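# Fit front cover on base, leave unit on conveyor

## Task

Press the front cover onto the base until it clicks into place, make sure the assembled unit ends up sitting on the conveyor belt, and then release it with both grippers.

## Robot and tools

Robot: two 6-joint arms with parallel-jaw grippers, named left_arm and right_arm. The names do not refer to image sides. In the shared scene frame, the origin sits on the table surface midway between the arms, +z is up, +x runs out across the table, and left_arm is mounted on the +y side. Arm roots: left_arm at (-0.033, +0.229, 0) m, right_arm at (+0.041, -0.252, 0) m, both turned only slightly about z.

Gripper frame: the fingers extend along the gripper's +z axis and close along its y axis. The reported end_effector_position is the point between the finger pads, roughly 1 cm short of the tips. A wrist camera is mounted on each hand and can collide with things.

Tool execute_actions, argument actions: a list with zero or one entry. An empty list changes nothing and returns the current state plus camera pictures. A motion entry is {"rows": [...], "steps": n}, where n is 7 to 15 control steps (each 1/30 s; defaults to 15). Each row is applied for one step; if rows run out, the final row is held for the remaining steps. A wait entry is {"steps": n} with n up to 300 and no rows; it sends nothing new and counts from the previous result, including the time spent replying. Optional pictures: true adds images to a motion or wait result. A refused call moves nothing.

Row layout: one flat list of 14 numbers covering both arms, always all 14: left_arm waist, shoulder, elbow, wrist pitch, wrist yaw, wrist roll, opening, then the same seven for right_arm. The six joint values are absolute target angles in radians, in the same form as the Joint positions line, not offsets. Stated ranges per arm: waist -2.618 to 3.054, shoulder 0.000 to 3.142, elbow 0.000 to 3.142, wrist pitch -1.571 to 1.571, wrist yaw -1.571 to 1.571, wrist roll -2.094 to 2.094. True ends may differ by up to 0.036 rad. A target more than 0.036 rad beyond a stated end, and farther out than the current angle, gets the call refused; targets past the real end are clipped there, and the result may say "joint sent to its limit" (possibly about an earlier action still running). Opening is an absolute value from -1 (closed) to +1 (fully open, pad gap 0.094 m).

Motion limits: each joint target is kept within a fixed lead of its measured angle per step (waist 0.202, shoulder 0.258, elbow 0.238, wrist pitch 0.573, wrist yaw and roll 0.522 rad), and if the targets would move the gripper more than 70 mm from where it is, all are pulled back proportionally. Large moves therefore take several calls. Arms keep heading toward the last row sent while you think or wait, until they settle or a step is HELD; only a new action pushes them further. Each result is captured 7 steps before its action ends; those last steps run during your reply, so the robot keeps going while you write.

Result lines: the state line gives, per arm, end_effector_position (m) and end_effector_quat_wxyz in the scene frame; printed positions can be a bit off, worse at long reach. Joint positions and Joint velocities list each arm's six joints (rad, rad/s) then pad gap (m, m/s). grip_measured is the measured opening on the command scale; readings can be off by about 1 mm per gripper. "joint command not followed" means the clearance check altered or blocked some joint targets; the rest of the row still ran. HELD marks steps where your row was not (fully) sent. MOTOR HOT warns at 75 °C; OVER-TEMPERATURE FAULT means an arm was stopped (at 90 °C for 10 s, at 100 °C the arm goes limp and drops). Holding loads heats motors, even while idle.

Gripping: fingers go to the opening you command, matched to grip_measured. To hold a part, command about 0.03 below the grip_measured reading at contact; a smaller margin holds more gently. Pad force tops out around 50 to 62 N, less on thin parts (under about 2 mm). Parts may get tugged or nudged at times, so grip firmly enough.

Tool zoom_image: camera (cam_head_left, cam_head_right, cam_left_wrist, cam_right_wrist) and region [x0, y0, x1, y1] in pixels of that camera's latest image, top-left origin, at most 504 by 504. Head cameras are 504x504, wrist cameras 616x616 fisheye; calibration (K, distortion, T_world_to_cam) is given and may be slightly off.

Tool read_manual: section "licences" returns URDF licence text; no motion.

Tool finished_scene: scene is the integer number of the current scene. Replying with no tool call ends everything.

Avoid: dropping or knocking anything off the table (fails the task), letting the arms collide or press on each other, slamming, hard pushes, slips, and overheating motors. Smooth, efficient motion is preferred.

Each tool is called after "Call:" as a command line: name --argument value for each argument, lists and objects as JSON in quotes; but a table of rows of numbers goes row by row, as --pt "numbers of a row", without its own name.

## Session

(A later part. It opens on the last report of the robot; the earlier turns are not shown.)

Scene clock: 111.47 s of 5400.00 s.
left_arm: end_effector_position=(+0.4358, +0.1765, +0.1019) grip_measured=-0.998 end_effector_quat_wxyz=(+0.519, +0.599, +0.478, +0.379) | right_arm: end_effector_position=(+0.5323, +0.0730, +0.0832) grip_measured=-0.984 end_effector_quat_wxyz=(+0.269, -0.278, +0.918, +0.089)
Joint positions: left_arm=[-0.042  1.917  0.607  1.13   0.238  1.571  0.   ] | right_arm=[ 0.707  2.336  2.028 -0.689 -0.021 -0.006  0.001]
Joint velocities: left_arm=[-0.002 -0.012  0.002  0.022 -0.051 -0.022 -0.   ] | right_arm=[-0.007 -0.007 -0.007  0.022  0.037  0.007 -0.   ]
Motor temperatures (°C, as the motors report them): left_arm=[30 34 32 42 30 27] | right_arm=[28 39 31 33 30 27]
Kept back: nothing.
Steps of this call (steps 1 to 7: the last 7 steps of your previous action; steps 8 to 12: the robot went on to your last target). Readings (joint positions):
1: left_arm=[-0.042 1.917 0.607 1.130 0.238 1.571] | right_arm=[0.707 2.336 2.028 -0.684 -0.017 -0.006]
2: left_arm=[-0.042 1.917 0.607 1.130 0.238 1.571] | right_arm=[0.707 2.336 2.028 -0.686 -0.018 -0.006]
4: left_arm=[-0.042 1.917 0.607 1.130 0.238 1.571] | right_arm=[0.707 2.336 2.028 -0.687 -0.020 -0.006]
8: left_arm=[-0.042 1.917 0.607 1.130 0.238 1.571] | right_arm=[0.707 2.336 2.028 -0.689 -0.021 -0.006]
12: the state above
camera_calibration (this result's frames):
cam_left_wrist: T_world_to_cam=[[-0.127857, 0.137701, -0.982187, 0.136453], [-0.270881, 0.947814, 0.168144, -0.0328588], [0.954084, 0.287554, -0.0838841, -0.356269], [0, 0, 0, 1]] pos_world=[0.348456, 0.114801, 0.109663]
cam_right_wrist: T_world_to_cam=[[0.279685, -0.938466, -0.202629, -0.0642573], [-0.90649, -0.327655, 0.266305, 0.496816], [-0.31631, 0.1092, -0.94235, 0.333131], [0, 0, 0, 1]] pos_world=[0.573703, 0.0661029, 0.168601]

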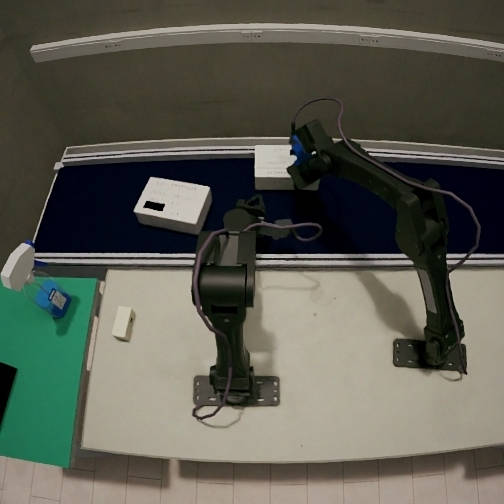

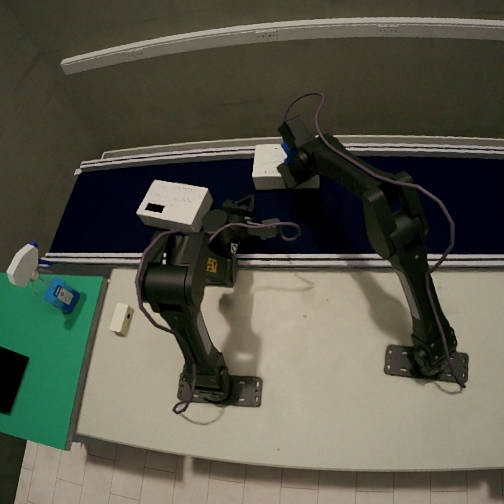

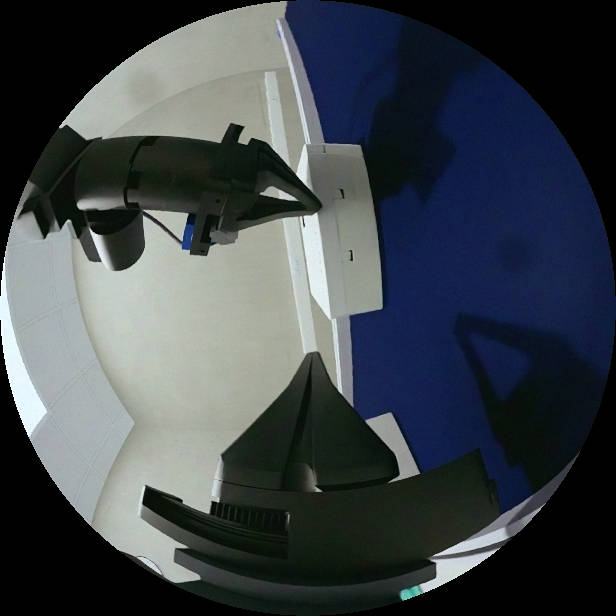

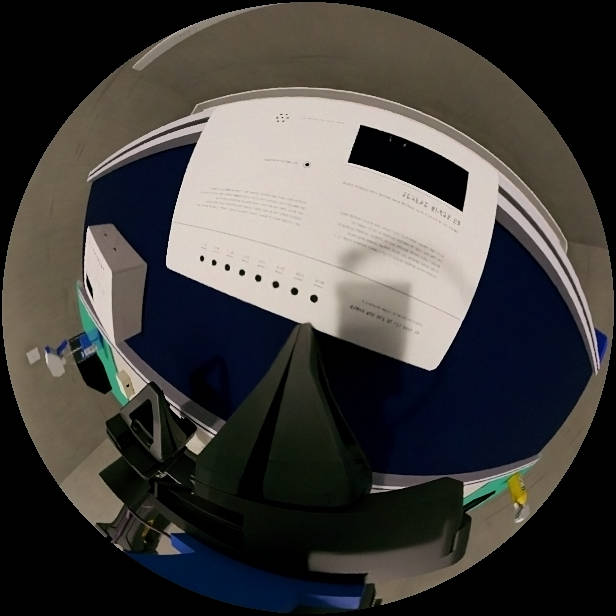

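Call:
execute_actions --actions '[{"rows":[[-0.05,1.92,0.6,1.13,0.25,1.57,-1,0.66,2.36,2.2,-0.52,0,0,-1]]}]'

Call:
execute_actions --actions '[{"rows":[[-0.05,1.92,0.6,1.13,0.25,1.57,-1,0.66,2.46,2.2,-0.55,0,0,-1]]}]'

Call:
execute_actions --actions '[{"rows":[[-0.05,1.92,0.6,1.13,0.25,1.57,-1,0.66,2.62,2.15,-0.75,0,0,-1]]}]'

Call:
execute_actions --actions '[{"rows":[[-0.05,1.92,0.6,1.13,0.25,1.57,-1,0.62,2.3,2.25,-0.6,0,0,-1]]}]'

Call:
execute_actions --actions '[{"steps":12}]' --pictures true

Scene clock: 112.23 s of 5400.00 s.
left_arm: end_effector_position=(+0.4358, +0.1765, +0.1019) grip_measured=-0.998 end_effector_quat_wxyz=(+0.519, +0.599, +0.478, +0.379) | right_arm: end_effector_position=(+0.5933, +0.0785, +0.1464) grip_measured=-0.984 end_effector_quat_wxyz=(+0.385, -0.247, +0.882, +0.110)
Joint positions: left_arm=[-0.042  1.917  0.607  1.13   0.238  1.571  0.   ] | right_arm=[ 0.665  2.372  2.183 -0.558 -0.013 -0.006  0.001]
Joint velocities: left_arm=[ 0.012  0.007  0.002  0.022  0.051 -0.066 -0.   ] | right_arm=[-0.164  0.002  0.076  0.359  0.037 -0.081  0.001]
Motor temperatures (°C, as the motors report them): left_arm=[30 34 32 42 30 27] | right_arm=[28 39 31 33 30 27]
Steps of this call (steps 1 to 15: the robot went on to your last target; steps 16 to 23: the first 8 steps of this action). Readings (joint positions):
16: left_arm=[-0.042 1.917 0.607 1.130 0.238 1.571] | right_arm=[0.705 2.339 2.052 -0.692 -0.021 -0.006]
17: left_arm=[-0.042 1.917 0.607 1.130 0.238 1.571] | right_arm=[0.703 2.354 2.086 -0.683 -0.022 -0.006]
19: left_arm=[-0.042 1.917 0.607 1.130 0.238 1.571] | right_arm=[0.692 2.372 2.141 -0.632 -0.021 -0.006]
23: the state above

Scene clock: 112.73 s of 5400.00 s.
left_arm: end_effector_position=(+0.4358, +0.1765, +0.1019) grip_measured=-0.998 end_effector_quat_wxyz=(+0.519, +0.599, +0.478, +0.379) | right_arm: end_effector_position=(+0.6022, +0.0756, +0.0946) grip_measured=-0.984 end_effector_quat_wxyz=(+0.359, -0.245, +0.895, +0.099)
Joint positions: left_arm=[-0.042  1.917  0.607  1.13   0.238  1.571  0.   ] | right_arm=[ 0.655  2.468  2.193 -0.534 -0.008 -0.005  0.001]
Joint velocities: left_arm=[-0.007 -0.012  0.007  0.007 -0.007  0.007  0.   ] | right_arm=[ 0.012 -0.007  0.012  0.3   -0.007 -0.051  0.   ]
Motor temperatures (°C, as the motors report them): left_arm=[30 34 32 42 30 27] | right_arm=[28 39 31 33 30 27]
Steps of this call (steps 1 to 7: the last 7 steps of your previous action; steps 8 to 15: the first 8 steps of this action). Readings (joint positions):
8: left_arm=[-0.042 1.917 0.607 1.130 0.238 1.571] | right_arm=[0.655 2.380 2.187 -0.541 -0.008 -0.006]
9: left_arm=[-0.042 1.917 0.607 1.130 0.238 1.571] | right_arm=[0.655 2.390 2.192 -0.536 -0.008 -0.006]
11: left_arm=[-0.042 1.917 0.607 1.130 0.238 1.571] | right_arm=[0.655 2.417 2.194 -0.533 -0.008 -0.006]
15: the state above

Scene clock: 113.23 s of 5400.00 s.
left_arm: end_effector_position=(+0.4358, +0.1765, +0.1019) grip_measured=-0.998 end_effector_quat_wxyz=(+0.519, +0.599, +0.478, +0.379) | right_arm: end_effector_position=(+0.6012, +0.0750, +0.0897) grip_measured=-0.984 end_effector_quat_wxyz=(+0.353, -0.245, +0.898, +0.097)
Joint positions: left_arm=[-0.042  1.917  0.607  1.13   0.238  1.571  0.   ] | right_arm=[ 0.655  2.475  2.193 -0.539 -0.007 -0.005  0.001]
Joint velocities: left_arm=[-0.002 -0.012 -0.007  0.022 -0.051 -0.037  0.   ] | right_arm=[-0.007  0.007 -0.007  0.007 -0.007 -0.037 -0.   ]
Motor temperatures (°C, as the motors report them): left_arm=[30 34 32 42 30 27] | right_arm=[28 39 31 33 30 27]
Steps of this call (steps 1 to 7: the last 7 steps of your previous action; steps 8 to 15: the first 8 steps of this action). Readings (joint positions):
8: left_arm=[-0.042 1.917 0.607 1.130 0.238 1.571] | right_arm=[0.655 2.475 2.193 -0.539 -0.007 -0.005]
9: left_arm=[-0.042 1.917 0.607 1.130 0.238 1.571] | right_arm=[0.655 2.475 2.193 -0.539 -0.007 -0.005]
11: left_arm=[-0.042 1.917 0.607 1.130 0.238 1.571] | right_arm=[0.655 2.475 2.193 -0.539 -0.007 -0.005]
15: the state above

Scene clock: 113.73 s of 5400.00 s.
left_arm: end_effector_position=(+0.4358, +0.1765, +0.1019) grip_measured=-0.998 end_effector_quat_wxyz=(+0.519, +0.599, +0.478, +0.379) | right_arm: end_effector_position=(+0.6029, +0.0598, +0.1554) grip_measured=-0.984 end_effector_quat_wxyz=(+0.388, -0.232, +0.886, +0.102)
Joint positions: left_arm=[-0.042  1.917  0.607  1.13   0.238  1.571  0.   ] | right_arm=[ 0.634  2.368  2.21  -0.587 -0.007 -0.005  0.001]
Joint velocities: left_arm=[-0.017 -0.012  0.007 -0.022  0.066 -0.037 -0.   ] | right_arm=[-0.11  -0.457  0.203 -0.066 -0.022  0.007 -0.001]
Motor temperatures (°C, as the motors report them): left_arm=[30 34 32 42 30 27] | right_arm=[28 39 31 33 30 27]
Steps of this call (steps 1 to 7: the last 7 steps of your previous action; steps 8 to 15: the first 8 steps of this action). Readings (joint positions):
8: left_arm=[-0.042 1.917 0.607 1.130 0.238 1.571] | right_arm=[0.655 2.465 2.195 -0.540 -0.007 -0.005]
9: left_arm=[-0.042 1.917 0.607 1.130 0.238 1.571] | right_arm=[0.653 2.457 2.195 -0.554 -0.007 -0.005]
11: left_arm=[-0.042 1.917 0.607 1.130 0.238 1.571] | right_arm=[0.649 2.432 2.195 -0.571 -0.007 -0.005]
15: the state above

Scene clock: 114.13 s of 5400.00 s.
left_arm: end_effector_position=(+0.4358, +0.1765, +0.1019) grip_measured=-0.998 end_effector_quat_wxyz=(+0.519, +0.599, +0.478, +0.379) | right_arm: end_effector_position=(+0.6060, +0.0523, +0.2037) grip_measured=-0.984 end_effector_quat_wxyz=(+0.425, -0.222, +0.871, +0.108)
Joint positions: left_arm=[-0.042  1.917  0.607  1.13   0.238  1.571  0.   ] | right_arm=[ 0.621  2.309  2.239 -0.594 -0.007 -0.005  0.001]
Joint velocities: left_arm=[ 0.017  0.002 -0.012  0.022 -0.066  0.051  0.   ] | right_arm=[-0.012 -0.007 -0.002  0.007 -0.007 -0.051 -0.001]
Motor temperatures (°C, as the motors report them): left_arm=[30 34 32 42 30 27] | right_arm=[28 39 31 33 30 27]
Kept back: nothing.
Steps of this call (steps 1 to 7: the last 7 steps of your previous action; steps 8 to 12: the robot went on to your last target). Readings (joint positions):
1: left_arm=[-0.042 1.917 0.607 1.130 0.238 1.571] | right_arm=[0.630 2.352 2.217 -0.587 -0.007 -0.005]
2: left_arm=[-0.042 1.917 0.607 1.130 0.238 1.571] | right_arm=[0.626 2.339 2.224 -0.587 -0.007 -0.005]
4: left_arm=[-0.042 1.917 0.607 1.130 0.238 1.571] | right_arm=[0.622 2.318 2.234 -0.587 -0.007 -0.005]
8: left_arm=[-0.042 1.917 0.607 1.130 0.238 1.571] | right_arm=[0.621 2.307 2.239 -0.587 -0.007 -0.005]
12: the state above
camera_calibration (this result's frames):
cam_left_wrist: T_world_to_cam=[[-0.127857, 0.137701, -0.982187, 0.136453], [-0.270881, 0.947814, 0.168144, -0.0328588], [0.954084, 0.287554, -0.0838841, -0.356269], [0, 0, 0, 1]] pos_world=[0.348456, 0.114801, 0.109663]
cam_right_wrist: T_world_to_cam=[[0.261106, -0.92548, -0.274429, -0.0546624], [-0.965168, -0.255178, -0.0577518, 0.622482], [-0.0165801, 0.279949, -0.959872, 0.28527], [0, 0, 0, 1]] pos_world=[0.619802, 0.0283935, 0.294771]

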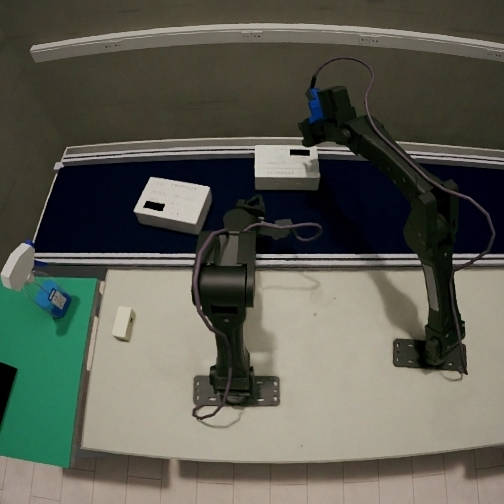

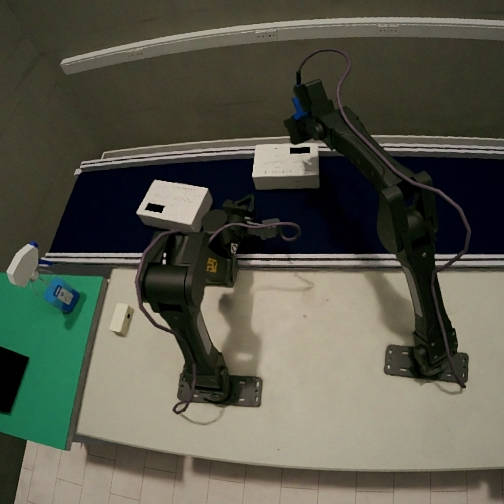

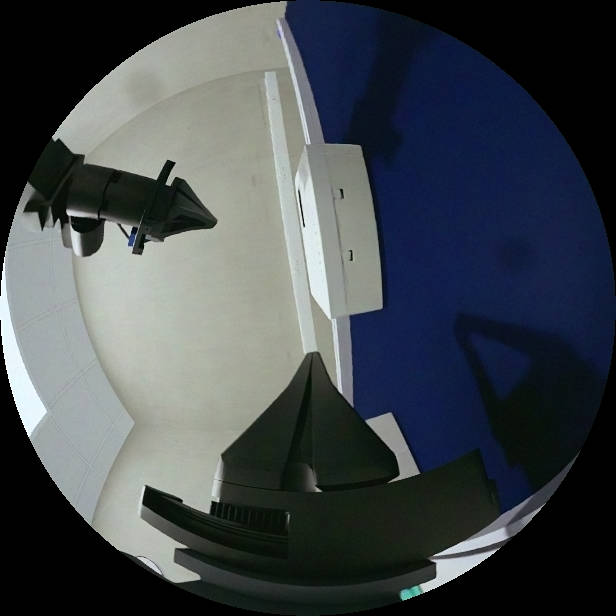

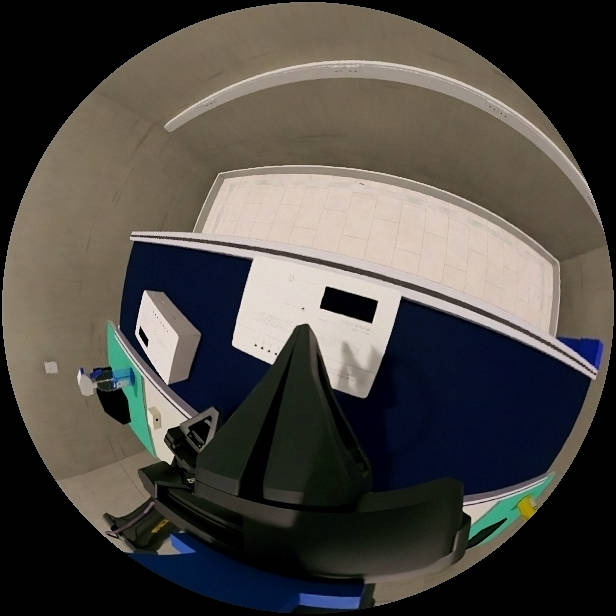

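Call:
execute_actions --actions '[{"rows":[[-0.05,1.92,0.6,1.13,0.25,1.57,-1,0.63,2.5,2.35,-0.5,0,0,-1]]}]'

Call:
execute_actions --actions '[{"rows":[[-0.05,1.92,0.6,1.13,0.25,1.57,-1,0.63,2.57,2.35,-0.52,0,0,-1]]}]'

Call:
execute_actions --actions '[{"rows":[[-0.05,1.92,0.6,1.13,0.25,1.57,-1,0.63,2.76,2.33,-0.68,0,0,-1]]}]'

Call:
execute_actions --actions '[{"steps":8}]' --pictures true

Call:
execute_actions --actions '[{"rows":[[-0.05,1.92,0.6,1.13,0.25,1.57,-1,0.6,2.45,2.5,-0.9,0,0,-1]]}]'

Call:
execute_actions --actions '[{"steps":20}]' --pictures true

Scene clock: 114.97 s of 5400.00 s.
left_arm: end_effector_position=(+0.4358, +0.1765, +0.1019) grip_measured=-0.998 end_effector_quat_wxyz=(+0.519, +0.599, +0.478, +0.379) | right_arm: end_effector_position=(+0.6377, +0.0692, +0.1308) grip_measured=-0.984 end_effector_quat_wxyz=(+0.414, -0.223, +0.876, +0.106)
Joint positions: left_arm=[-0.042  1.917  0.607  1.13   0.238  1.571  0.   ] | right_arm=[ 0.621  2.518  2.341 -0.512 -0.007 -0.005  0.001]
Joint velocities: left_arm=[-0.007 -0.017 -0.002 -0.066 -0.007  0.037 -0.   ] | right_arm=[-0.012  0.466 -0.095  0.007 -0.022  0.022 -0.   ]
Motor temperatures (°C, as the motors report them): left_arm=[30 34 31 42 30 27] | right_arm=[28 40 31 33 30 27]
Steps of this call (steps 1 to 17: the robot went on to your last target; steps 18 to 25: the first 8 steps of this action). Readings (joint positions):
18: left_arm=[-0.042 1.917 0.607 1.130 0.238 1.571] | right_arm=[0.621 2.331 2.263 -0.597 -0.007 -0.005]
19: left_arm=[-0.042 1.917 0.607 1.130 0.238 1.571] | right_arm=[0.621 2.366 2.306 -0.570 -0.007 -0.005]
21: left_arm=[-0.042 1.917 0.607 1.130 0.238 1.571] | right_arm=[0.621 2.429 2.341 -0.517 -0.007 -0.005]
25: the state above

Scene clock: 115.47 s of 5400.00 s.
left_arm: end_effector_position=(+0.4358, +0.1765, +0.1019) grip_measured=-0.998 end_effector_quat_wxyz=(+0.519, +0.599, +0.478, +0.379) | right_arm: end_effector_position=(+0.6365, +0.0685, +0.0951) grip_measured=-0.984 end_effector_quat_wxyz=(+0.389, -0.226, +0.888, +0.099)
Joint positions: left_arm=[-0.042  1.917  0.607  1.13   0.238  1.571  0.   ] | right_arm=[ 0.621  2.567  2.333 -0.511 -0.007 -0.005  0.001]
Joint velocities: left_arm=[-0.012 -0.027 -0.002 -0.007 -0.022  0.051  0.001] | right_arm=[-0.007 -0.007 -0.012  0.037  0.051  0.022  0.001]
Motor temperatures (°C, as the motors report them): left_arm=[30 34 31 42 30 27] | right_arm=[28 40 31 33 30 27]
Steps of this call (steps 1 to 7: the last 7 steps of your previous action; steps 8 to 15: the first 8 steps of this action). Readings (joint positions):
8: left_arm=[-0.042 1.917 0.607 1.130 0.238 1.571] | right_arm=[0.621 2.538 2.332 -0.520 -0.007 -0.005]
9: left_arm=[-0.042 1.917 0.607 1.130 0.238 1.571] | right_arm=[0.621 2.540 2.332 -0.519 -0.007 -0.005]
11: left_arm=[-0.042 1.917 0.607 1.130 0.238 1.571] | right_arm=[0.621 2.548 2.332 -0.519 -0.007 -0.005]
15: the state above

Scene clock: 115.97 s of 5400.00 s.
left_arm: end_effector_position=(+0.4358, +0.1765, +0.1019) grip_measured=-0.998 end_effector_quat_wxyz=(+0.519, +0.599, +0.478, +0.379) | right_arm: end_effector_position=(+0.6447, +0.0729, +0.0906) grip_measured=-0.984 end_effector_quat_wxyz=(+0.401, -0.225, +0.882, +0.102)
Joint positions: left_arm=[-0.042  1.917  0.607  1.13   0.238  1.571  0.   ] | right_arm=[ 0.621  2.601  2.358 -0.475 -0.007 -0.005  0.001]
Joint velocities: left_arm=[-0.017  0.002 -0.012  0.037  0.007  0.007  0.   ] | right_arm=[ 0.002  0.051  0.007  0.095  0.022 -0.037  0.   ]
Motor temperatures (°C, as the motors report them): left_arm=[30 34 31 42 30 27] | right_arm=[28 40 31 33 30 27]
Steps of this call (steps 1 to 7: the last 7 steps of your previous action; steps 8 to 15: the first 8 steps of this action). Readings (joint positions):
8: left_arm=[-0.042 1.917 0.607 1.130 0.238 1.571] | right_arm=[0.621 2.574 2.334 -0.514 -0.007 -0.005]
9: left_arm=[-0.042 1.917 0.607 1.130 0.238 1.571] | right_arm=[0.621 2.580 2.340 -0.507 -0.007 -0.005]
11: left_arm=[-0.042 1.917 0.607 1.130 0.238 1.571] | right_arm=[0.621 2.590 2.350 -0.494 -0.007 -0.005]
15: the state above

Scene clock: 116.23 s of 5400.00 s.
left_arm: end_effector_position=(+0.4358, +0.1765, +0.1019) grip_measured=-0.998 end_effector_quat_wxyz=(+0.519, +0.599, +0.478, +0.379) | right_arm: end_effector_position=(+0.6464, +0.0738, +0.0906) grip_measured=-0.984 end_effector_quat_wxyz=(+0.405, -0.224, +0.881, +0.103)
Joint positions: left_arm=[-0.042  1.917  0.607  1.13   0.238  1.571  0.   ] | right_arm=[ 0.621  2.605  2.36  -0.465 -0.007 -0.005  0.001]
Joint velocities: left_arm=[-0.002  0.007 -0.007  0.022 -0.022  0.007  0.002] | right_arm=[ 0.017 -0.017 -0.017  0.007  0.007 -0.007  0.001]
Motor temperatures (°C, as the motors report them): left_arm=[30 34 31 42 30 27] | right_arm=[28 40 31 33 30 27]
Kept back: nothing.
Steps of this call (steps 1 to 7: the last 7 steps of your previous action; step 8: the robot went on to your last target). Readings (joint positions):
1: left_arm=[-0.042 1.917 0.607 1.130 0.238 1.571] | right_arm=[0.621 2.602 2.359 -0.471 -0.007 -0.005]
2: left_arm=[-0.042 1.917 0.607 1.130 0.238 1.571] | right_arm=[0.621 2.603 2.359 -0.469 -0.007 -0.005]
4: left_arm=[-0.042 1.917 0.607 1.130 0.238 1.571] | right_arm=[0.621 2.604 2.360 -0.467 -0.007 -0.005]
8: the state above
camera_calibration (this result's frames):
cam_left_wrist: T_world_to_cam=[[-0.127857, 0.137701, -0.982187, 0.136453], [-0.270881, 0.947814, 0.168144, -0.0328588], [0.954084, 0.287554, -0.0838841, -0.356269], [0, 0, 0, 1]] pos_world=[0.348456, 0.114801, 0.109663]
cam_right_wrist: T_world_to_cam=[[0.24971, -0.931416, -0.26478, -0.0694235], [-0.966739, -0.255423, -0.0132161, 0.657417], [-0.0553211, 0.259273, -0.964218, 0.198376], [0, 0, 0, 1]] pos_world=[0.66386, 0.0518233, 0.181584]

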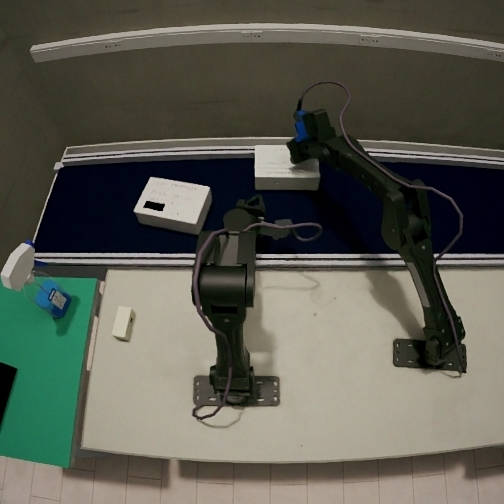

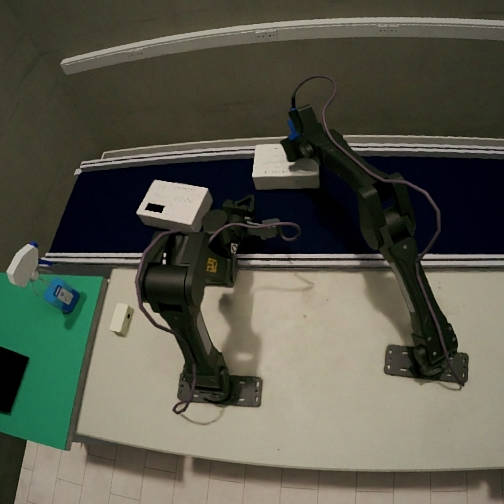

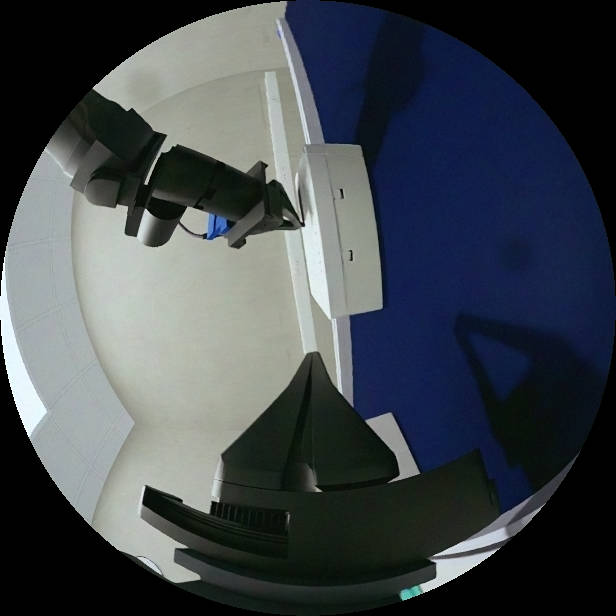

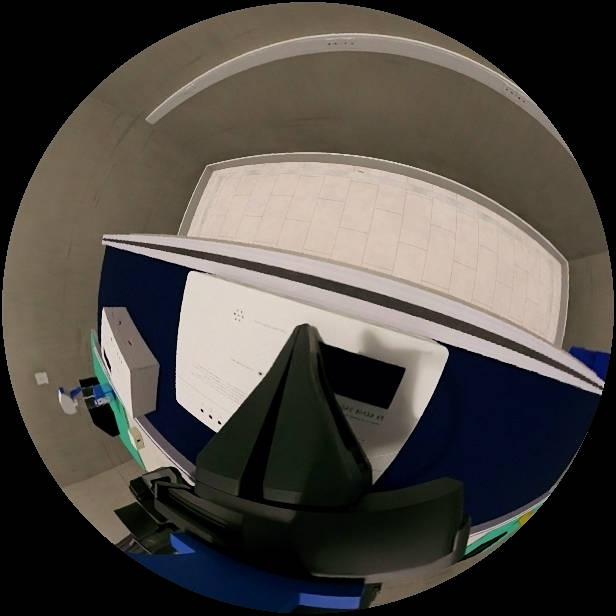

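Scene clock: 116.50 s of 5400.00 s.
left_arm: end_effector_position=(+0.4358, +0.1765, +0.1019) grip_measured=-0.998 end_effector_quat_wxyz=(+0.519, +0.599, +0.478, +0.379) | right_arm: end_effector_position=(+0.6131, +0.0479, +0.1488) grip_measured=-0.984 end_effector_quat_wxyz=(+0.354, -0.224, +0.903, +0.089)
Joint positions: left_arm=[-0.042  1.917  0.607  1.13   0.238  1.571  0.   ] | right_arm=[ 0.61   2.495  2.468 -0.797 -0.007 -0.005  0.001]
Joint velocities: left_arm=[-0.007 -0.002  0.002  0.022 -0.051 -0.051  0.001] | right_arm=[-0.071 -0.491  0.237 -0.579 -0.066  0.022 -0.   ]
Motor temperatures (°C, as the motors report them): left_arm=[30 34 31 42 30 27] | right_arm=[28 40 31 33 30 27]
Steps of this call (steps 1 to 8: the first 8 steps of this action). Readings (joint positions):
1: left_arm=[-0.042 1.917 0.607 1.130 0.238 1.571] | right_arm=[0.621 2.599 2.378 -0.489 -0.007 -0.005]
2: left_arm=[-0.042 1.917 0.607 1.130 0.238 1.571] | right_arm=[0.620 2.593 2.396 -0.550 -0.007 -0.005]
4: left_arm=[-0.042 1.917 0.607 1.130 0.238 1.571] | right_arm=[0.618 2.566 2.423 -0.659 -0.007 -0.005]
8: the state above

Scene clock: 117.17 s of 5400.00 s.
left_arm: end_effector_position=(+0.4358, +0.1765, +0.1019) grip_measured=-0.998 end_effector_quat_wxyz=(+0.519, +0.599, +0.478, +0.379) | right_arm: end_effector_position=(+0.6009, +0.0375, +0.1681) grip_measured=-0.984 end_effector_quat_wxyz=(+0.342, -0.223, +0.909, +0.085)
Joint positions: left_arm=[-0.042  1.917  0.607  1.13   0.238  1.571  0.   ] | right_arm=[ 0.604  2.455  2.491 -0.887 -0.007 -0.005  0.001]
Joint velocities: left_arm=[ 0.002  0.002 -0.007 -0.022 -0.022  0.022  0.   ] | right_arm=[ 0.007  0.002 -0.022  0.037  0.022  0.037 -0.   ]
Motor temperatures (°C, as the motors report them): left_arm=[30 34 31 42 30 27] | right_arm=[28 40 31 33 30 27]
Kept back: nothing.
Steps of this call (steps 1 to 7: the last 7 steps of your previous action; steps 8 to 20: the robot went on to your last target). Readings (joint positions):
1: left_arm=[-0.042 1.917 0.607 1.130 0.238 1.571] | right_arm=[0.608 2.480 2.476 -0.812 -0.007 -0.005]
2: left_arm=[-0.042 1.917 0.607 1.130 0.238 1.571] | right_arm=[0.607 2.468 2.483 -0.822 -0.007 -0.005]
4: left_arm=[-0.042 1.917 0.607 1.130 0.238 1.571] | right_arm=[0.605 2.454 2.490 -0.834 -0.007 -0.005]
8: left_arm=[-0.042 1.917 0.607 1.130 0.238 1.571] | right_arm=[0.604 2.454 2.491 -0.861 -0.007 -0.005]
20: the state above
camera_calibration (this result's frames):
cam_left_wrist: T_world_to_cam=[[-0.127857, 0.137701, -0.982187, 0.136453], [-0.270881, 0.947814, 0.168144, -0.0328588], [0.954084, 0.287554, -0.0838841, -0.356269], [0, 0, 0, 1]] pos_world=[0.348456, 0.114801, 0.109663]
cam_right_wrist: T_world_to_cam=[[0.202744, -0.951511, -0.231347, -0.0479623], [-0.96389, -0.235574, 0.124182, 0.579689], [-0.17266, 0.197816, -0.964913, 0.352929], [0, 0, 0, 1]] pos_world=[0.629417, 0.0211085, 0.257462]

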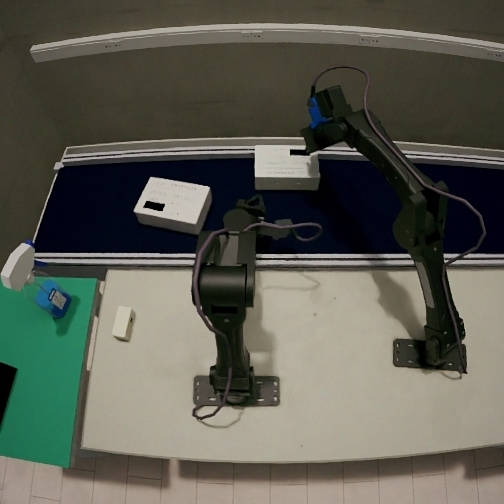

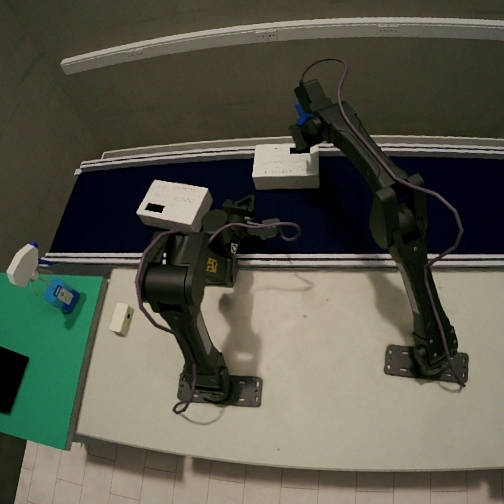

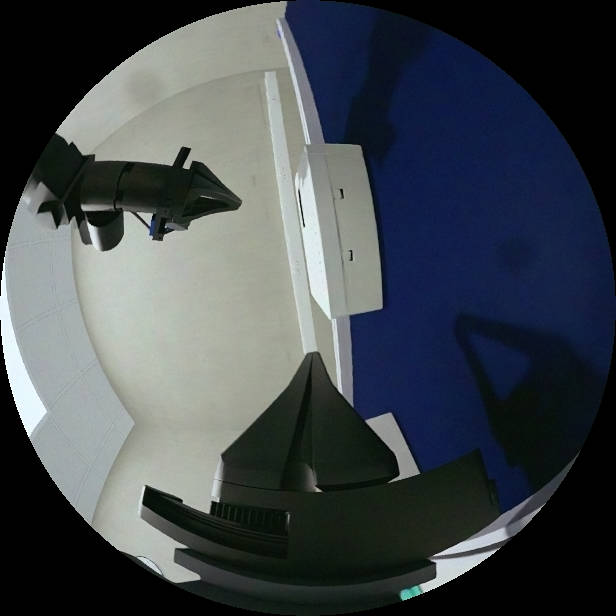

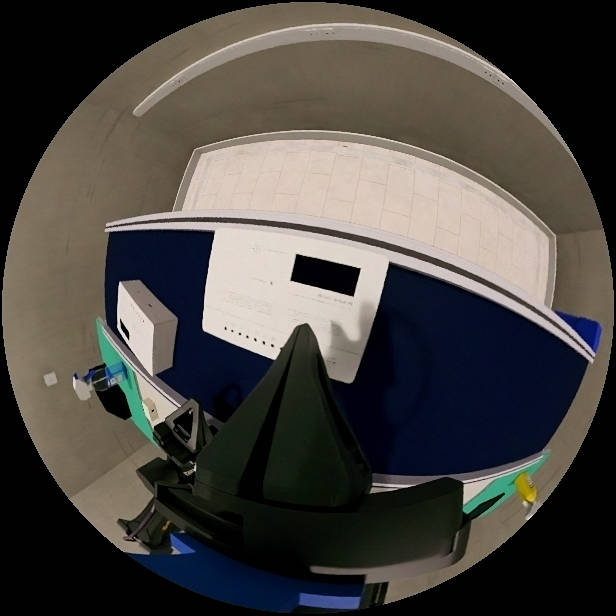

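Call:
finished_scene --scene 2

The scene is finished: the task was done.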